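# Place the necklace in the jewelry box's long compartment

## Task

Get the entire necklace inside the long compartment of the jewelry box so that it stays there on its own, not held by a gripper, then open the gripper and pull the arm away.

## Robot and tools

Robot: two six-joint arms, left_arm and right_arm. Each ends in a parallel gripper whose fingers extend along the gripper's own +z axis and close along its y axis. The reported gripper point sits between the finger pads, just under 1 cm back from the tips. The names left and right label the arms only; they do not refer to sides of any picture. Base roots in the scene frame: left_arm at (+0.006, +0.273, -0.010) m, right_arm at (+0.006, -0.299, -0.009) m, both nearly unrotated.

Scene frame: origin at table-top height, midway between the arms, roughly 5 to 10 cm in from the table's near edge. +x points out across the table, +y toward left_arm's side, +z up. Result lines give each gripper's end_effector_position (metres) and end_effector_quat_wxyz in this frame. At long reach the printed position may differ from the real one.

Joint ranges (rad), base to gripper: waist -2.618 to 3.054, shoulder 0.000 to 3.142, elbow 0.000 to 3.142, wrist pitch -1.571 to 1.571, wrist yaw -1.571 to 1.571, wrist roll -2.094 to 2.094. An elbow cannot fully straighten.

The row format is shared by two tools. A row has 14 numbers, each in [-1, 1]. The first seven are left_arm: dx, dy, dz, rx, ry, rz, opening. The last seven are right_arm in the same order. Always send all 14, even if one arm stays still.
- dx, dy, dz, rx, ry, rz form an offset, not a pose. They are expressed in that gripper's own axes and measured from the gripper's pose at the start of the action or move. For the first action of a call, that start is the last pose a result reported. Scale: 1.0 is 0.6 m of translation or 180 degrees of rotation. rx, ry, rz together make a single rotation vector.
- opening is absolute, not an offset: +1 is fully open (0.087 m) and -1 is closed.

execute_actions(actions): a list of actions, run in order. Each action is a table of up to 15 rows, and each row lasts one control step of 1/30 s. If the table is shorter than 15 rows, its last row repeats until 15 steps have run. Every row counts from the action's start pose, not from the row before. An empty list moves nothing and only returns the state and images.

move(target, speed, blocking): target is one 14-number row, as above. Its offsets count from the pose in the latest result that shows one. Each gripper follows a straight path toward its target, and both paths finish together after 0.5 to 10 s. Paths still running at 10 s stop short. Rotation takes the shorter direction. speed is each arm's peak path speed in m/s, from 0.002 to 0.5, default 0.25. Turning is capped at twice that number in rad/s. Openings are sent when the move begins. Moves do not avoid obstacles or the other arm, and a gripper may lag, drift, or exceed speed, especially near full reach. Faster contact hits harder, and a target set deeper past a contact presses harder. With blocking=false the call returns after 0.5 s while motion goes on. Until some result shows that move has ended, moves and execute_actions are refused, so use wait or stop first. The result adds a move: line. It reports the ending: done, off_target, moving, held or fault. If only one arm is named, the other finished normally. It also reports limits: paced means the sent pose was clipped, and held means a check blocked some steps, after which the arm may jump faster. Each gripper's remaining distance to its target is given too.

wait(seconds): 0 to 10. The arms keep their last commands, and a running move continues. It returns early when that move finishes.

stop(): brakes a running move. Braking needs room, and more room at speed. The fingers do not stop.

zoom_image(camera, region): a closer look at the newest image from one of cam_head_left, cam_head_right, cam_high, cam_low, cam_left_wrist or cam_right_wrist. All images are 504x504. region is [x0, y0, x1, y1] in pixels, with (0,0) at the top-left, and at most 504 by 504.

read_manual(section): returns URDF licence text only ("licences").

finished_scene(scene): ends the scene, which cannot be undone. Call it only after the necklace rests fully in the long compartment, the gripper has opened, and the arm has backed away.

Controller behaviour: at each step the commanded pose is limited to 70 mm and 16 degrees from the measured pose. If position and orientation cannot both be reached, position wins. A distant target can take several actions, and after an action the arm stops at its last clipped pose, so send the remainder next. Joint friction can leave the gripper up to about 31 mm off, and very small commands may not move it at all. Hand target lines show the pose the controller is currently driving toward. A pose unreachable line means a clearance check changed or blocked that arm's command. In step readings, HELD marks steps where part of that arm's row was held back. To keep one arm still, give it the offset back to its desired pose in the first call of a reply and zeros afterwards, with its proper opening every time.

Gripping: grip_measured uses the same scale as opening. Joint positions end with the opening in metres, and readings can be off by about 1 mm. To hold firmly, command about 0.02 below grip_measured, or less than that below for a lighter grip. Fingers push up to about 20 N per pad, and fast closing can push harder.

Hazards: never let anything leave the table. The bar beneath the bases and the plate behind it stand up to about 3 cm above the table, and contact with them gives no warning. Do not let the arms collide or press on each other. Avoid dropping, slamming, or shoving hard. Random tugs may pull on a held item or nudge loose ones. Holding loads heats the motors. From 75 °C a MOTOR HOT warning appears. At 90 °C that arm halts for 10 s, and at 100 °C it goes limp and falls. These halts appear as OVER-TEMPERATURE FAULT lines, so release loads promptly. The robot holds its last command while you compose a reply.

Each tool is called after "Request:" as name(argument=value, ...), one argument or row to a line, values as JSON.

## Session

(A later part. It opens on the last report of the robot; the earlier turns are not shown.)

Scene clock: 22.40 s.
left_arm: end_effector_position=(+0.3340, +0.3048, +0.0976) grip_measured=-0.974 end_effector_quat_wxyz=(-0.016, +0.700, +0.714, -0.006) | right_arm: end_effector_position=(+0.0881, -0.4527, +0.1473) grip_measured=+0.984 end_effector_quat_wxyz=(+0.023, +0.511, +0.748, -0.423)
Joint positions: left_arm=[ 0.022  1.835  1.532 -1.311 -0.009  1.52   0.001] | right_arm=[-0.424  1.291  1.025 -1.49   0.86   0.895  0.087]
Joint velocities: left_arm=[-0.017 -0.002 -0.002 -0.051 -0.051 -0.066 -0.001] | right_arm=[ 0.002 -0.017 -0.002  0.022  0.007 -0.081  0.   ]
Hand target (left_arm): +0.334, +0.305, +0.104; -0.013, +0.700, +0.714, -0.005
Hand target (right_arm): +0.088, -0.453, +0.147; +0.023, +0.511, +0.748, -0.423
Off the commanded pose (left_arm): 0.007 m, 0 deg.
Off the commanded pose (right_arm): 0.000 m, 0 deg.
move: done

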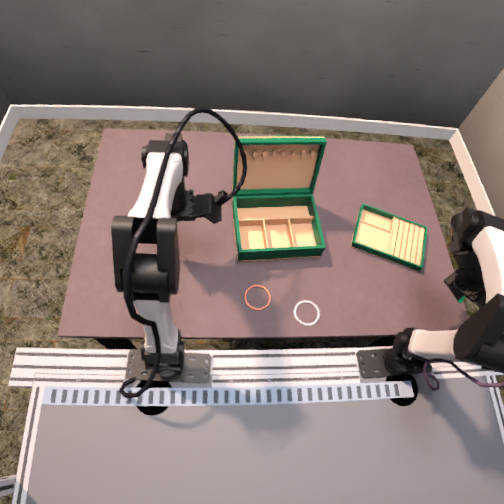

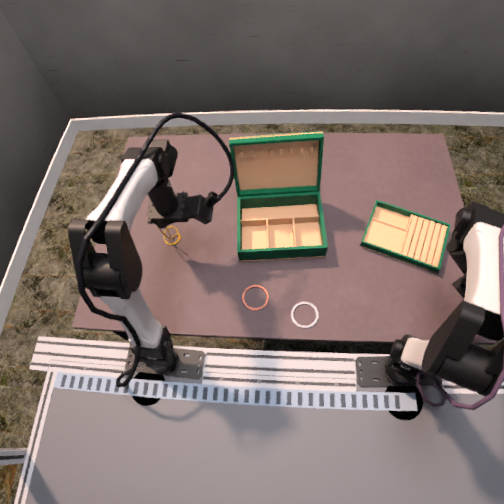

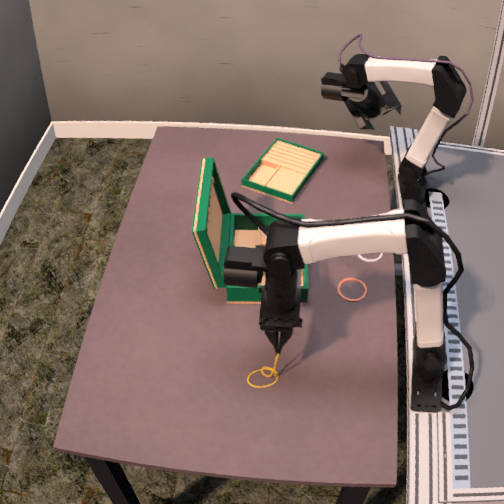

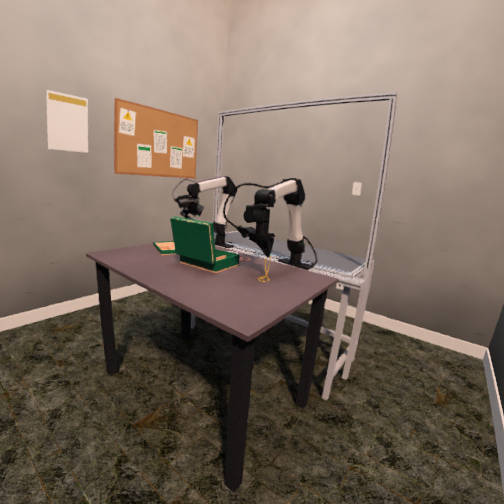

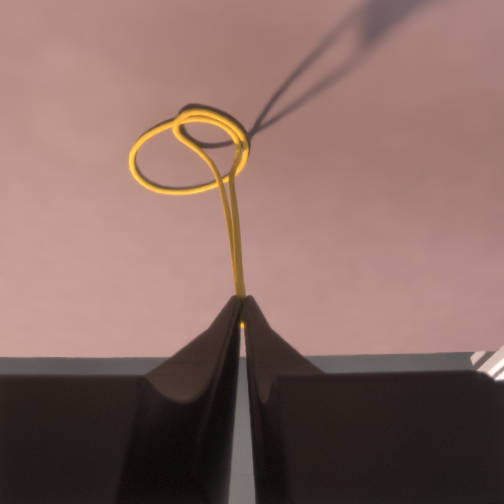

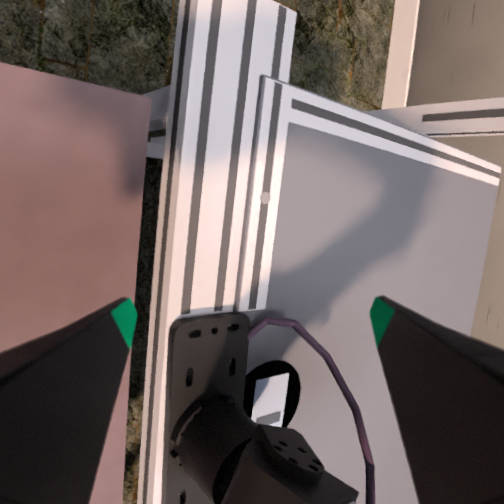

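Request:
move(
  target=[-0.105, 0.064, -0.35, -0.3278, -0.0727, 0.1259, -1, 0, 0, 0, 0, 0, 0, 1],
  speed=0.25,
)

Scene clock: 27.13 s.
left_arm: end_effector_position=(+0.3799, +0.2381, +0.3080) grip_measured=-0.980 end_effector_quat_wxyz=(+0.409, +0.730, +0.481, +0.262) | right_arm: end_effector_position=(+0.0881, -0.4527, +0.1473) grip_measured=+0.984 end_effector_quat_wxyz=(+0.023, +0.511, +0.748, -0.423)
Joint positions: left_arm=[ 0.008  1.218  1.339 -0.72   0.318  1.758  0.001] | right_arm=[-0.424  1.291  1.025 -1.49   0.86   0.895  0.087]
Joint velocities: left_arm=[-0.002  0.002  0.012  0.051  0.007 -0.066 -0.   ] | right_arm=[-0.002  0.007  0.002 -0.022 -0.022 -0.081  0.   ]
Hand target (left_arm): +0.379, +0.241, +0.303; +0.408, +0.731, +0.480, +0.263
Hand target (right_arm): +0.088, -0.453, +0.147; +0.023, +0.511, +0.748, -0.423
Off the commanded pose (left_arm): 0.003 m, 1 deg.
Off the commanded pose (right_arm): 0.000 m, 0 deg.
move: done

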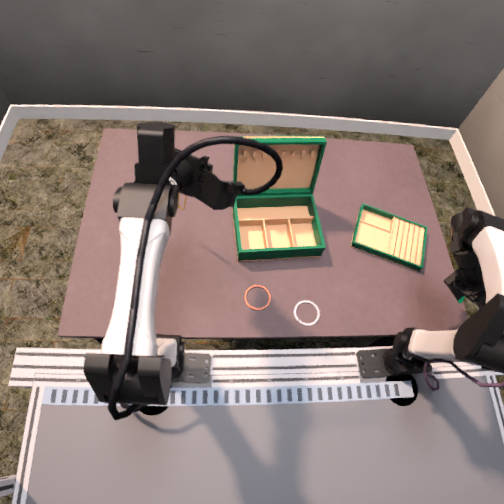

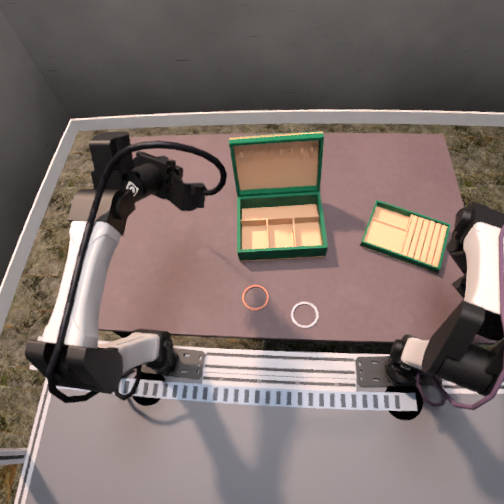

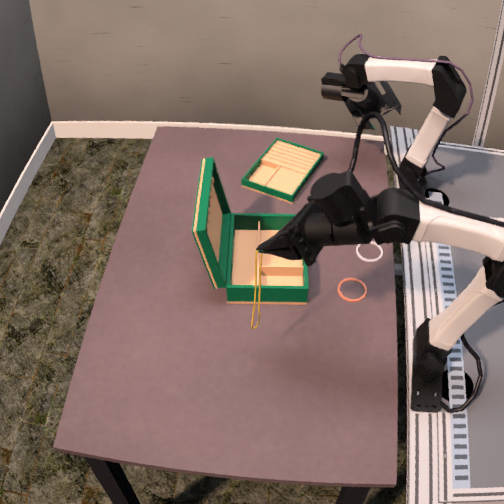

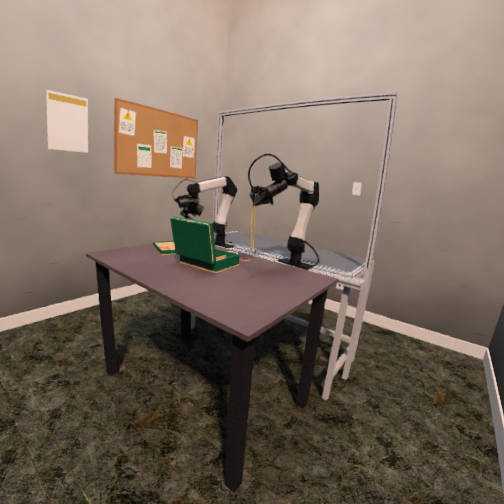

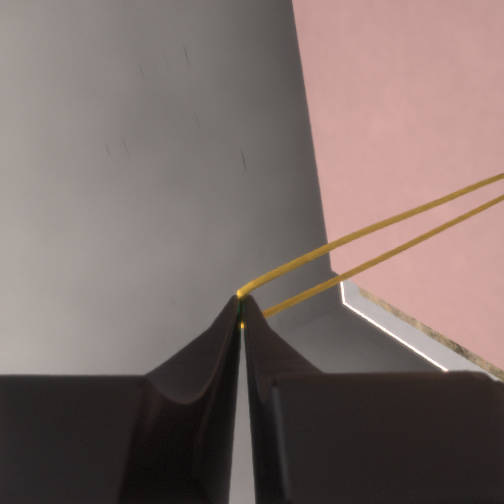

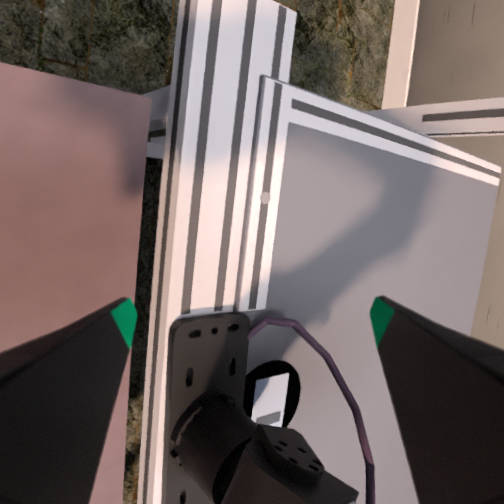

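Request:
zoom_image(
  camera="cam_high",
  region=[180, 150, 340, 340],
)

Request:
zoom_image(
  camera="cam_low",
  region=[150, 170, 310, 300],
)

Request:
zoom_image(
  camera="cam_head_left",
  region=[215, 130, 345, 270],
)

Region (180, 150, 340, 340) of cam_high's 504x504 image, scaled by 2.653, with more detail than that image has; it fills the left 424 columns of this view, and the rest is white.

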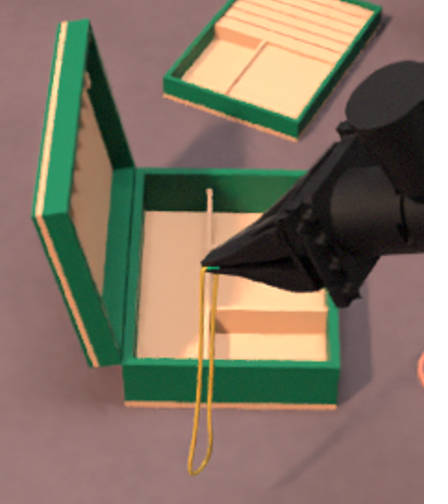

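Region (150, 170, 310, 300) of cam_low's 504x504 image, scaled by 3.150, with more detail than that image has; it fills the top 410 rows of this view, and the rest is white.

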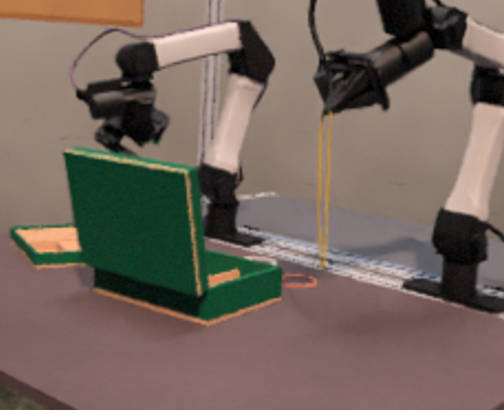

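Region (215, 130, 345, 270) of cam_head_left's 504x504 image, scaled by 3.600, with more detail than that image has; it fills the left 468 columns of this view, and the rest is white.

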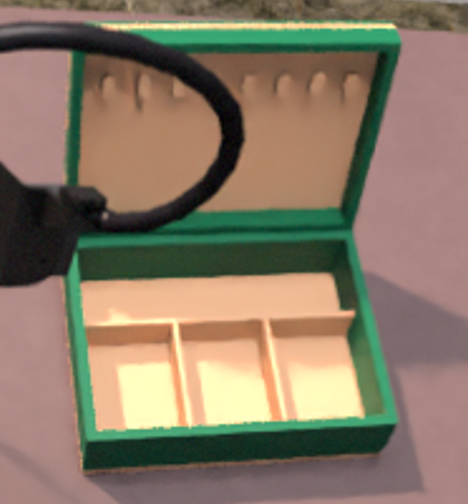

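Request:
move(
  target=[-0.3973, 0.1125, 0.2459, 0, 0, 0, -1, 0, 0, 0, 0, 0, 0, 1],
  speed=0.16,
)

Scene clock: 30.07 s.
left_arm: end_effector_position=(+0.4300, -0.0452, +0.2959) grip_measured=-0.980 end_effector_quat_wxyz=(+0.415, +0.729, +0.472, +0.272) | right_arm: end_effector_position=(+0.0881, -0.4527, +0.1473) grip_measured=+0.984 end_effector_quat_wxyz=(+0.023, +0.511, +0.748, -0.423)
Joint positions: left_arm=[-0.767  1.86   1.886 -0.604 -0.339  1.352  0.001] | right_arm=[-0.424  1.291  1.025 -1.49   0.86   0.895  0.087]
Joint velocities: left_arm=[-0.012  0.012 -0.002 -0.051 -0.022 -0.066  0.001] | right_arm=[ 0.002 -0.017 -0.002  0.007 -0.007 -0.022 -0.001]
Hand target (left_arm): +0.429, -0.046, +0.291; +0.406, +0.732, +0.475, +0.271
Hand target (right_arm): +0.088, -0.453, +0.147; +0.023, +0.511, +0.748, -0.423
Off the commanded pose (left_arm): 0.006 m, 2 deg.
Off the commanded pose (right_arm): 0.000 m, 0 deg.
move: done

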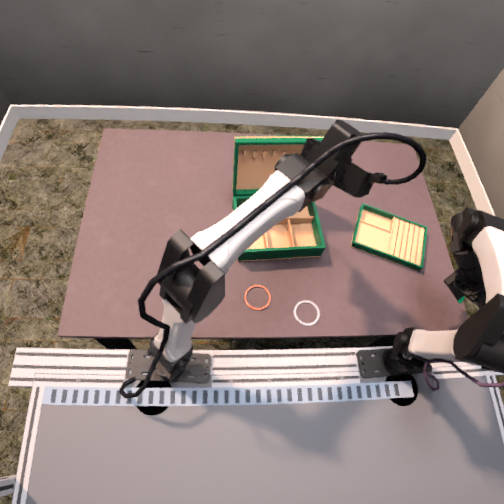

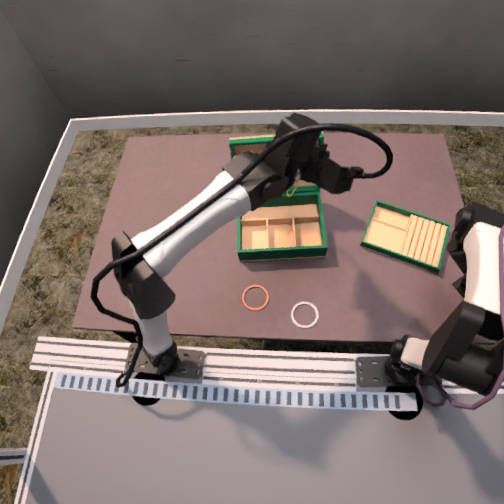

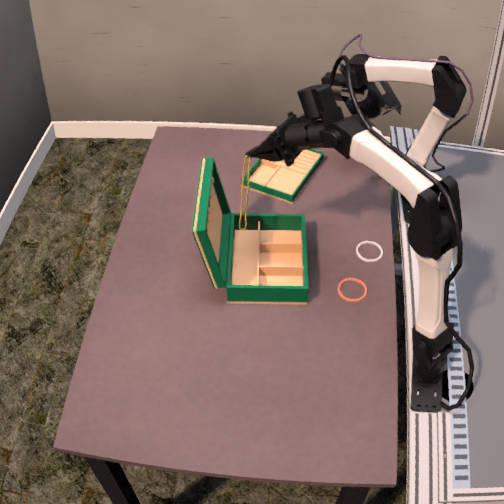

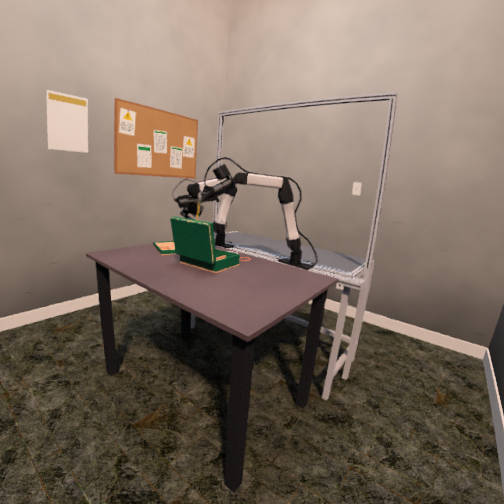

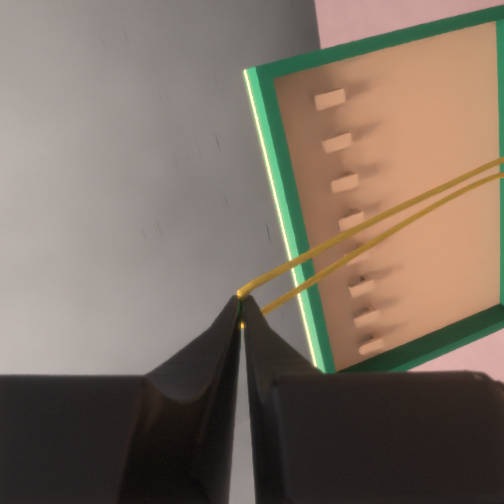

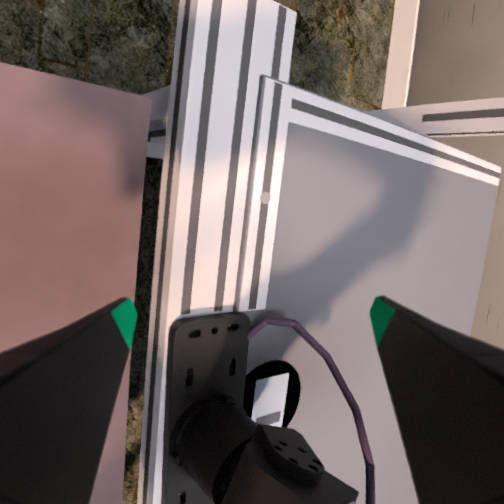

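Request:
wait(
  seconds=1,
)

Request:
zoom_image(
  camera="cam_high",
  region=[180, 130, 340, 320],
)

Request:
zoom_image(
  camera="cam_head_right",
  region=[220, 150, 350, 270],
)

Scene clock: 31.13 s.
left_arm: end_effector_position=(+0.4299, -0.0447, +0.2955) grip_measured=-0.980 end_effector_quat_wxyz=(+0.414, +0.729, +0.472, +0.272) | right_arm: end_effector_position=(+0.0881, -0.4527, +0.1473) grip_measured=+0.984 end_effector_quat_wxyz=(+0.023, +0.511, +0.748, -0.423)
Joint positions: left_arm=[-0.767  1.86   1.886 -0.606 -0.341  1.352  0.001] | right_arm=[-0.424  1.291  1.025 -1.49   0.86   0.895  0.087]
Joint velocities: left_arm=[ 0.007 -0.017  0.002 -0.051 -0.081  0.022 -0.   ] | right_arm=[-0.002  0.002  0.012 -0.007  0.022  0.007 -0.   ]
Hand target (left_arm): +0.429, -0.046, +0.291; +0.406, +0.732, +0.475, +0.271
Hand target (right_arm): +0.088, -0.453, +0.147; +0.023, +0.511, +0.748, -0.423
Off the commanded pose (left_arm): 0.006 m, 2 deg.
Off the commanded pose (right_arm): 0.000 m, 0 deg.
wait: 1.00 s; at rest by 0.10 s

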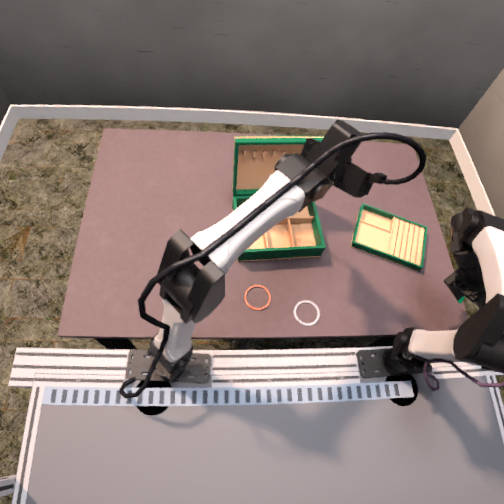

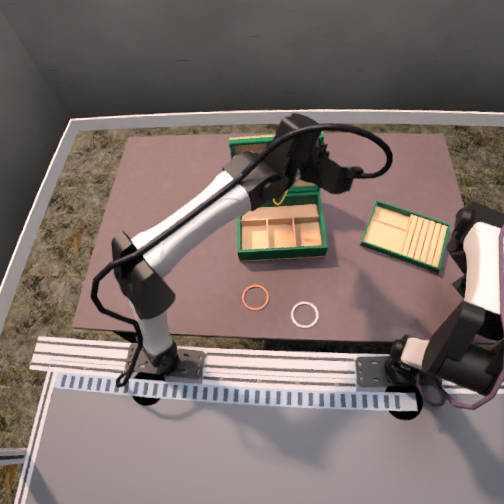

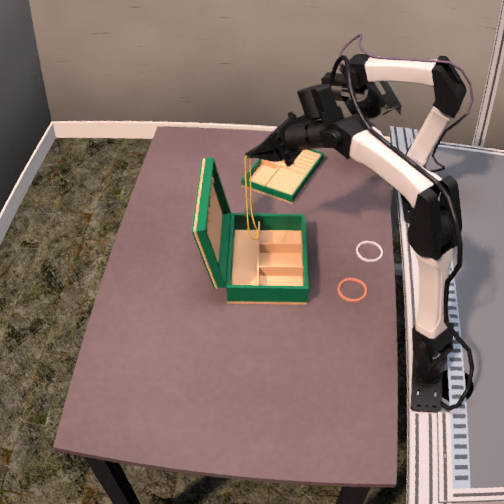

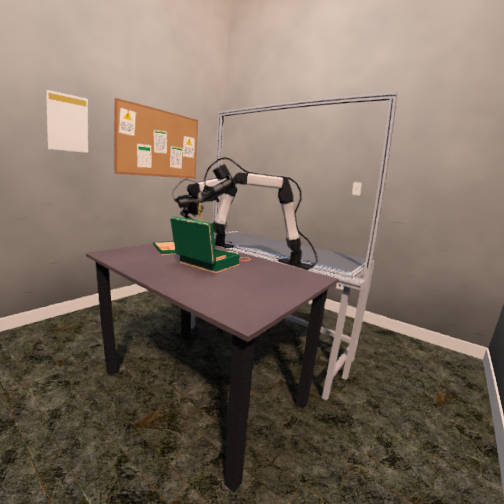

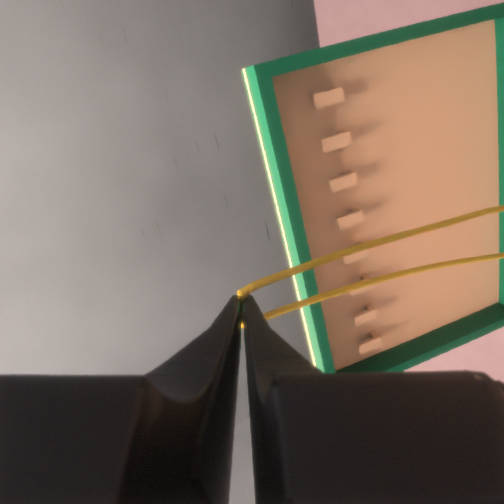

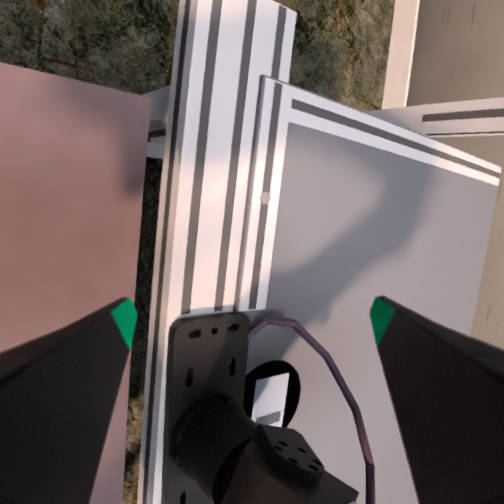

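Region (180, 130, 340, 320) of cam_high's 504x504 image, scaled by 2.653, with more detail than that image has; it fills the left 424 columns of this view, and the rest is white.

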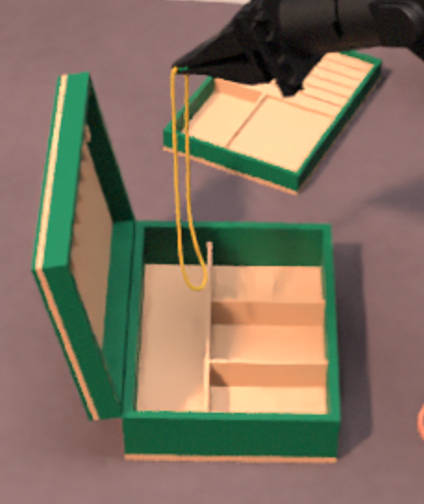

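Region (220, 150, 350, 270) of cam_head_right's 504x504 image, scaled by 3.877, with more detail than that image has; it fills the top 465 rows of this view, and the rest is white.

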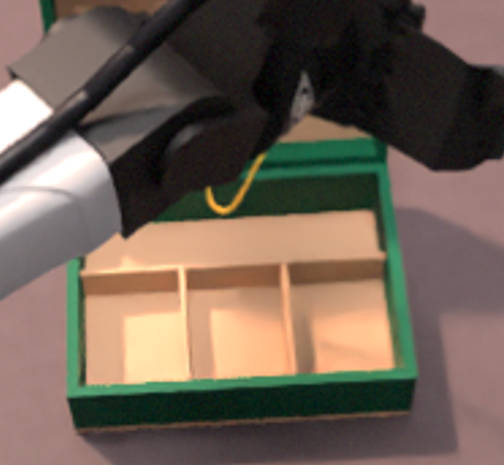

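Request:
wait(
  seconds=6,
)

Request:
zoom_image(
  camera="cam_high",
  region=[180, 130, 340, 320],
)

Request:
zoom_image(
  camera="cam_head_right",
  region=[220, 150, 350, 270],
)

Scene clock: 37.23 s.
left_arm: end_effector_position=(+0.4299, -0.0446, +0.2955) grip_measured=-0.980 end_effector_quat_wxyz=(+0.414, +0.729, +0.473, +0.272) | right_arm: end_effector_position=(+0.0881, -0.4527, +0.1473) grip_measured=+0.984 end_effector_quat_wxyz=(+0.023, +0.511, +0.748, -0.423)
Joint positions: left_arm=[-0.767  1.86   1.886 -0.606 -0.341  1.352  0.001] | right_arm=[-0.424  1.291  1.025 -1.49   0.86   0.895  0.087]
Joint velocities: left_arm=[-0.002 -0.002  0.002  0.037 -0.007 -0.007 -0.001] | right_arm=[-0.022  0.007  0.002 -0.007  0.007  0.007 -0.   ]
Hand target (left_arm): +0.429, -0.046, +0.291; +0.406, +0.732, +0.475, +0.271
Hand target (right_arm): +0.088, -0.453, +0.147; +0.023, +0.511, +0.748, -0.423
Off the commanded pose (left_arm): 0.006 m, 2 deg.
Off the commanded pose (right_arm): 0.000 m, 0 deg.
wait: 6.00 s; at rest by 0.07 s

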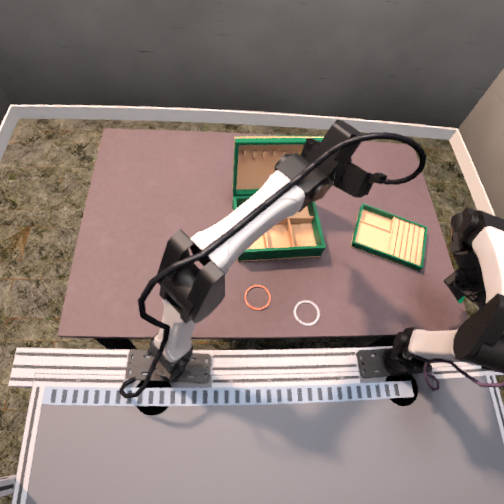

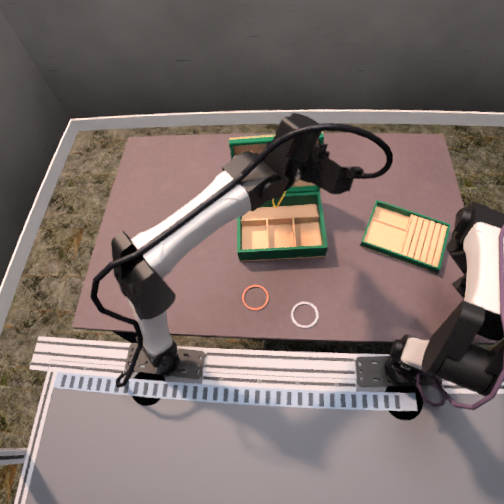

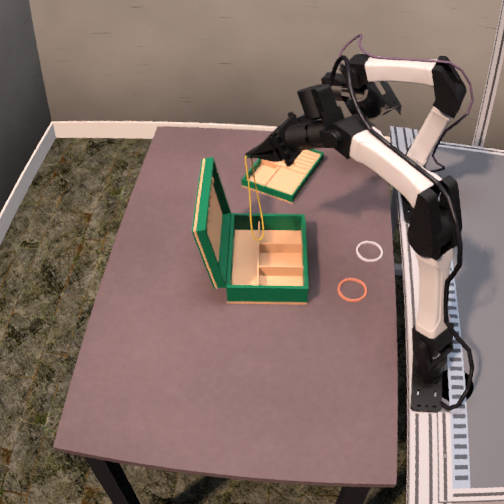

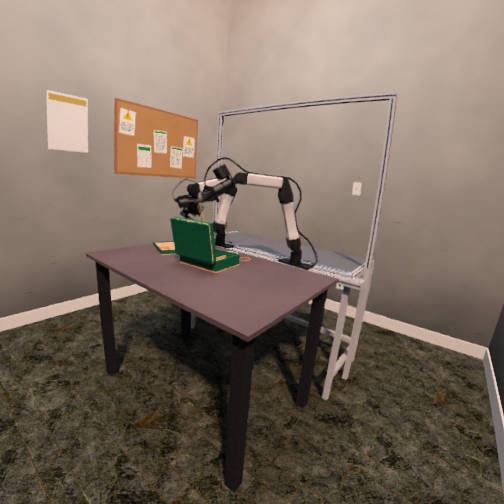

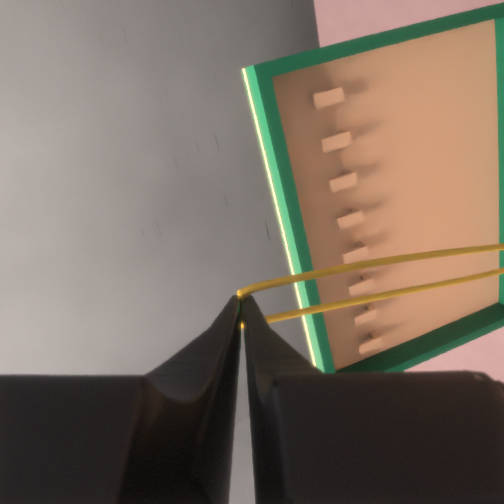

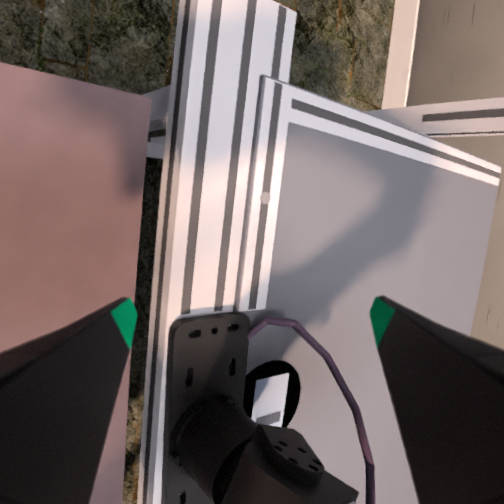

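Region (180, 130, 340, 320) of cam_high's 504x504 image, scaled by 2.653, with more detail than that image has; it fills the left 424 columns of this view, and the rest is white.

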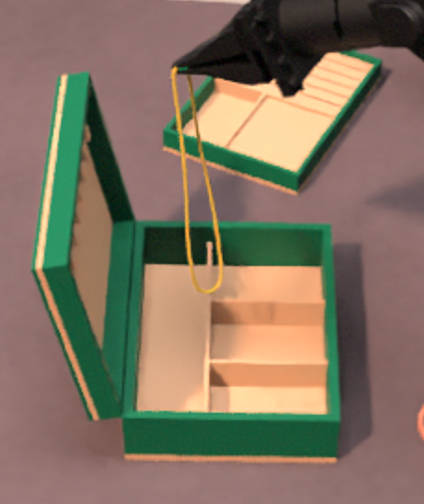

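Region (220, 150, 350, 270) of cam_head_right's 504x504 image, scaled by 3.877, with more detail than that image has; it fills the top 465 rows of this view, and the rest is white.

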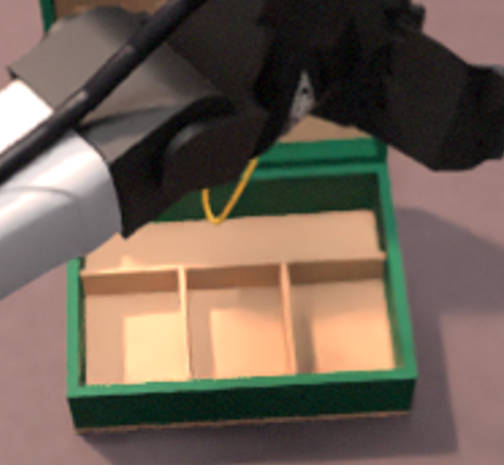

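Request:
wait(
  seconds=10,
)

Request:
zoom_image(
  camera="cam_high",
  region=[180, 130, 340, 320],
)

Request:
wait(
  seconds=0.2,
)

Request:
zoom_image(
  camera="cam_high",
  region=[180, 130, 340, 320],
)

Scene clock: 47.33 s.
left_arm: end_effector_position=(+0.4299, -0.0446, +0.2955) grip_measured=-0.980 end_effector_quat_wxyz=(+0.414, +0.729, +0.473, +0.272) | right_arm: end_effector_position=(+0.0881, -0.4527, +0.1473) grip_measured=+0.984 end_effector_quat_wxyz=(+0.023, +0.511, +0.748, -0.423)
Joint positions: left_arm=[-0.767  1.86   1.886 -0.606 -0.341  1.352  0.001] | right_arm=[-0.424  1.291  1.025 -1.49   0.86   0.895  0.087]
Joint velocities: left_arm=[-0.002 -0.012  0.007  0.022 -0.066 -0.007  0.   ] | right_arm=[-0.022 -0.002 -0.017 -0.037  0.007  0.007 -0.001]
Hand target (left_arm): +0.429, -0.046, +0.291; +0.406, +0.732, +0.475, +0.271
Hand target (right_arm): +0.088, -0.453, +0.147; +0.023, +0.511, +0.748, -0.423
Off the commanded pose (left_arm): 0.006 m, 2 deg.
Off the commanded pose (right_arm): 0.000 m, 0 deg.
wait: 10.00 s; at rest by 0.07 s

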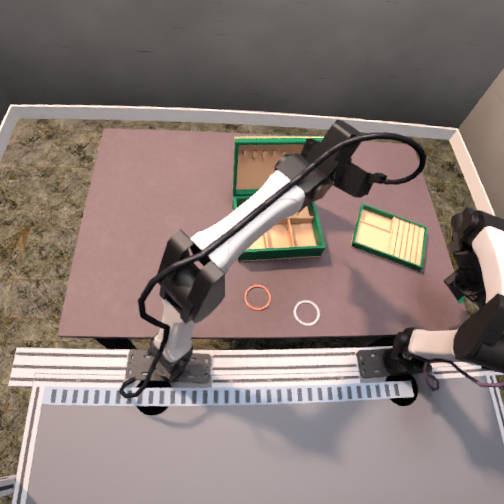

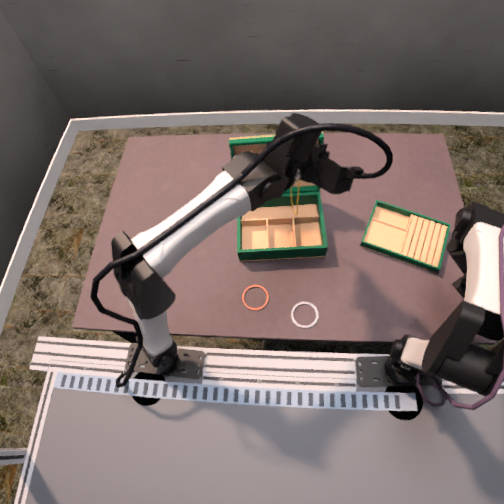

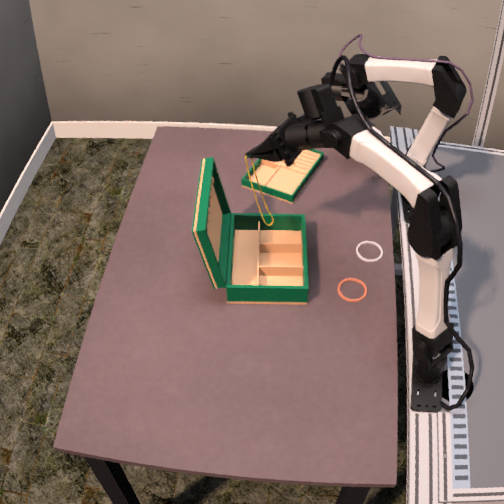

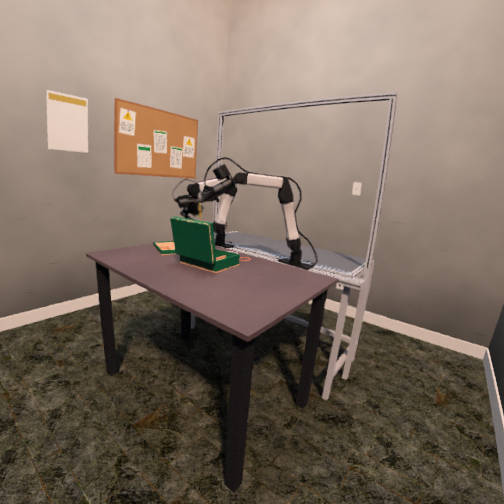

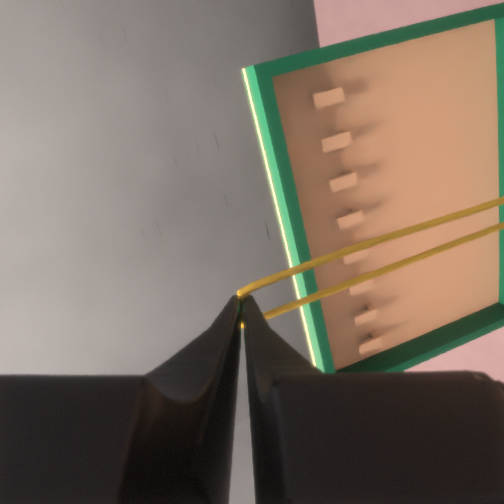

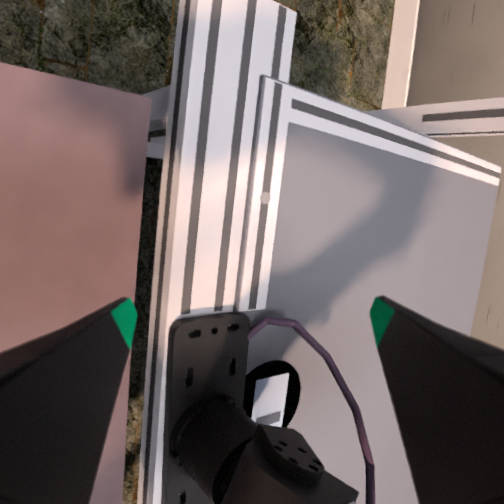

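Region (180, 130, 340, 320) of cam_high's 504x504 image, scaled by 2.653, with more detail than that image has; it fills the left 424 columns of this view, and the rest is white.

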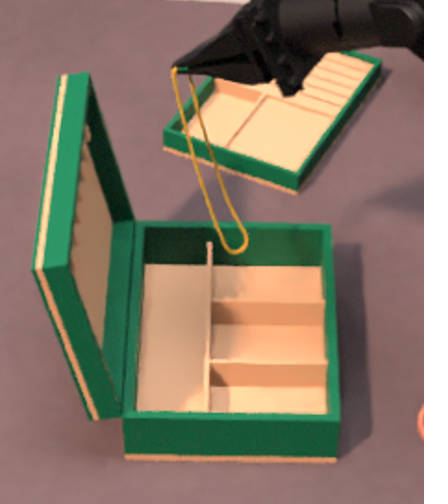

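Scene clock: 47.53 s.
left_arm: end_effector_position=(+0.4299, -0.0446, +0.2955) grip_measured=-0.980 end_effector_quat_wxyz=(+0.414, +0.729, +0.473, +0.272) | right_arm: end_effector_position=(+0.0881, -0.4527, +0.1473) grip_measured=+0.984 end_effector_quat_wxyz=(+0.023, +0.511, +0.748, -0.423)
Joint positions: left_arm=[-0.767  1.86   1.886 -0.606 -0.341  1.352  0.001] | right_arm=[-0.424  1.291  1.025 -1.49   0.86   0.895  0.087]
Joint velocities: left_arm=[ 0.002 -0.007  0.002 -0.022 -0.007 -0.081 -0.001] | right_arm=[ 0.007  0.007 -0.002 -0.037  0.066 -0.007  0.   ]
Hand target (left_arm): +0.429, -0.046, +0.291; +0.406, +0.732, +0.475, +0.271
Hand target (right_arm): +0.088, -0.453, +0.147; +0.023, +0.511, +0.748, -0.423
Off the commanded pose (left_arm): 0.006 m, 2 deg.
Off the commanded pose (right_arm): 0.000 m, 0 deg.
wait: 0.20 s; at rest by 0.17 s

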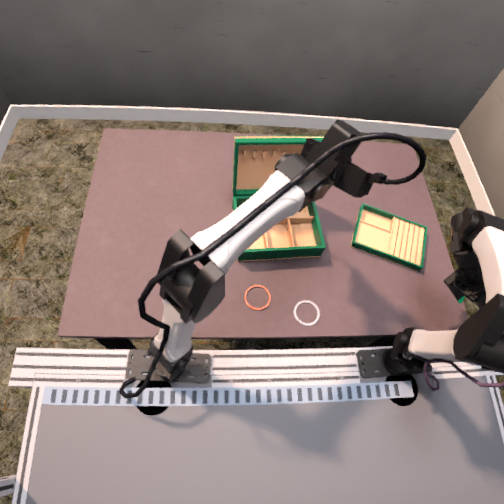

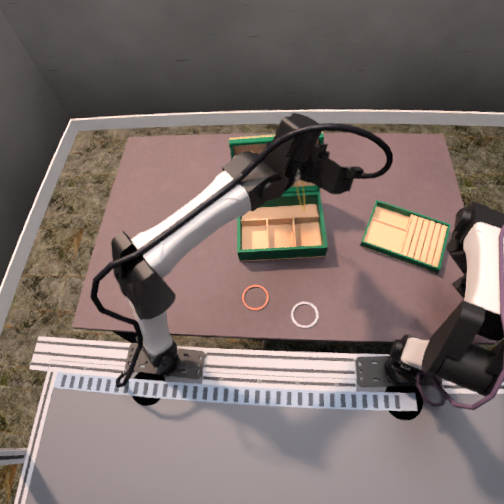

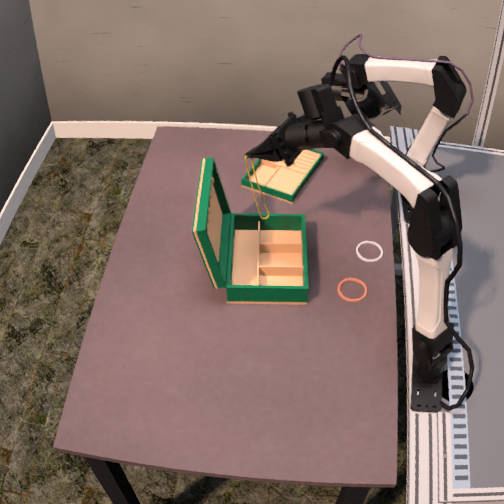

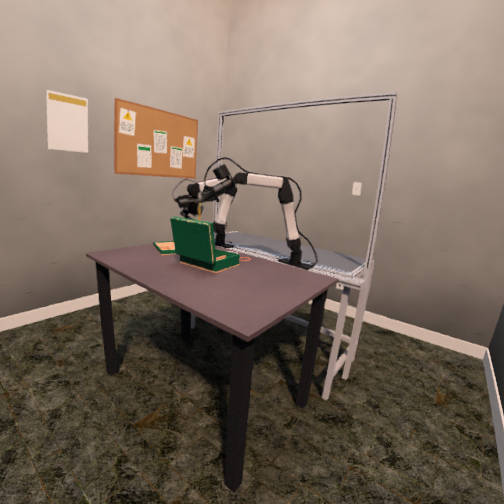

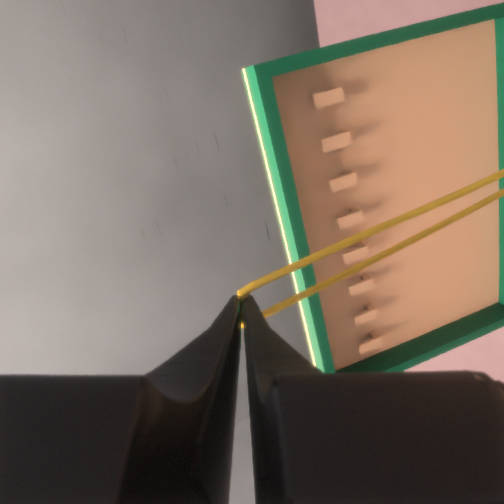

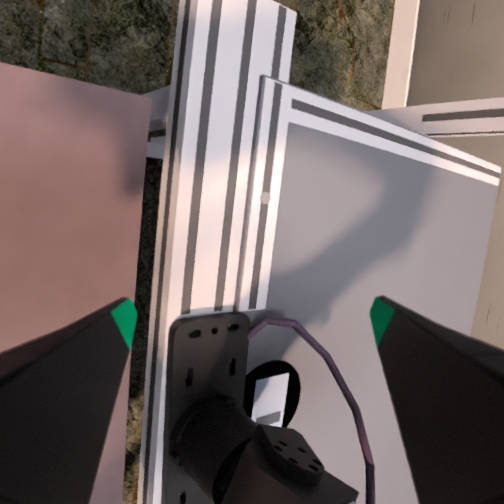

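Region (180, 130, 340, 320) of cam_high's 504x504 image, scaled by 2.653, with more detail than that image has; it fills the left 424 columns of this view, and the rest is white.

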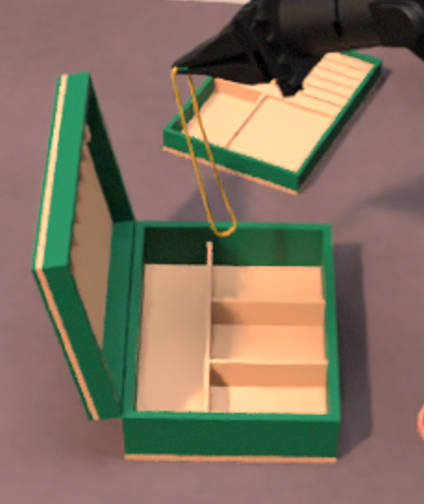

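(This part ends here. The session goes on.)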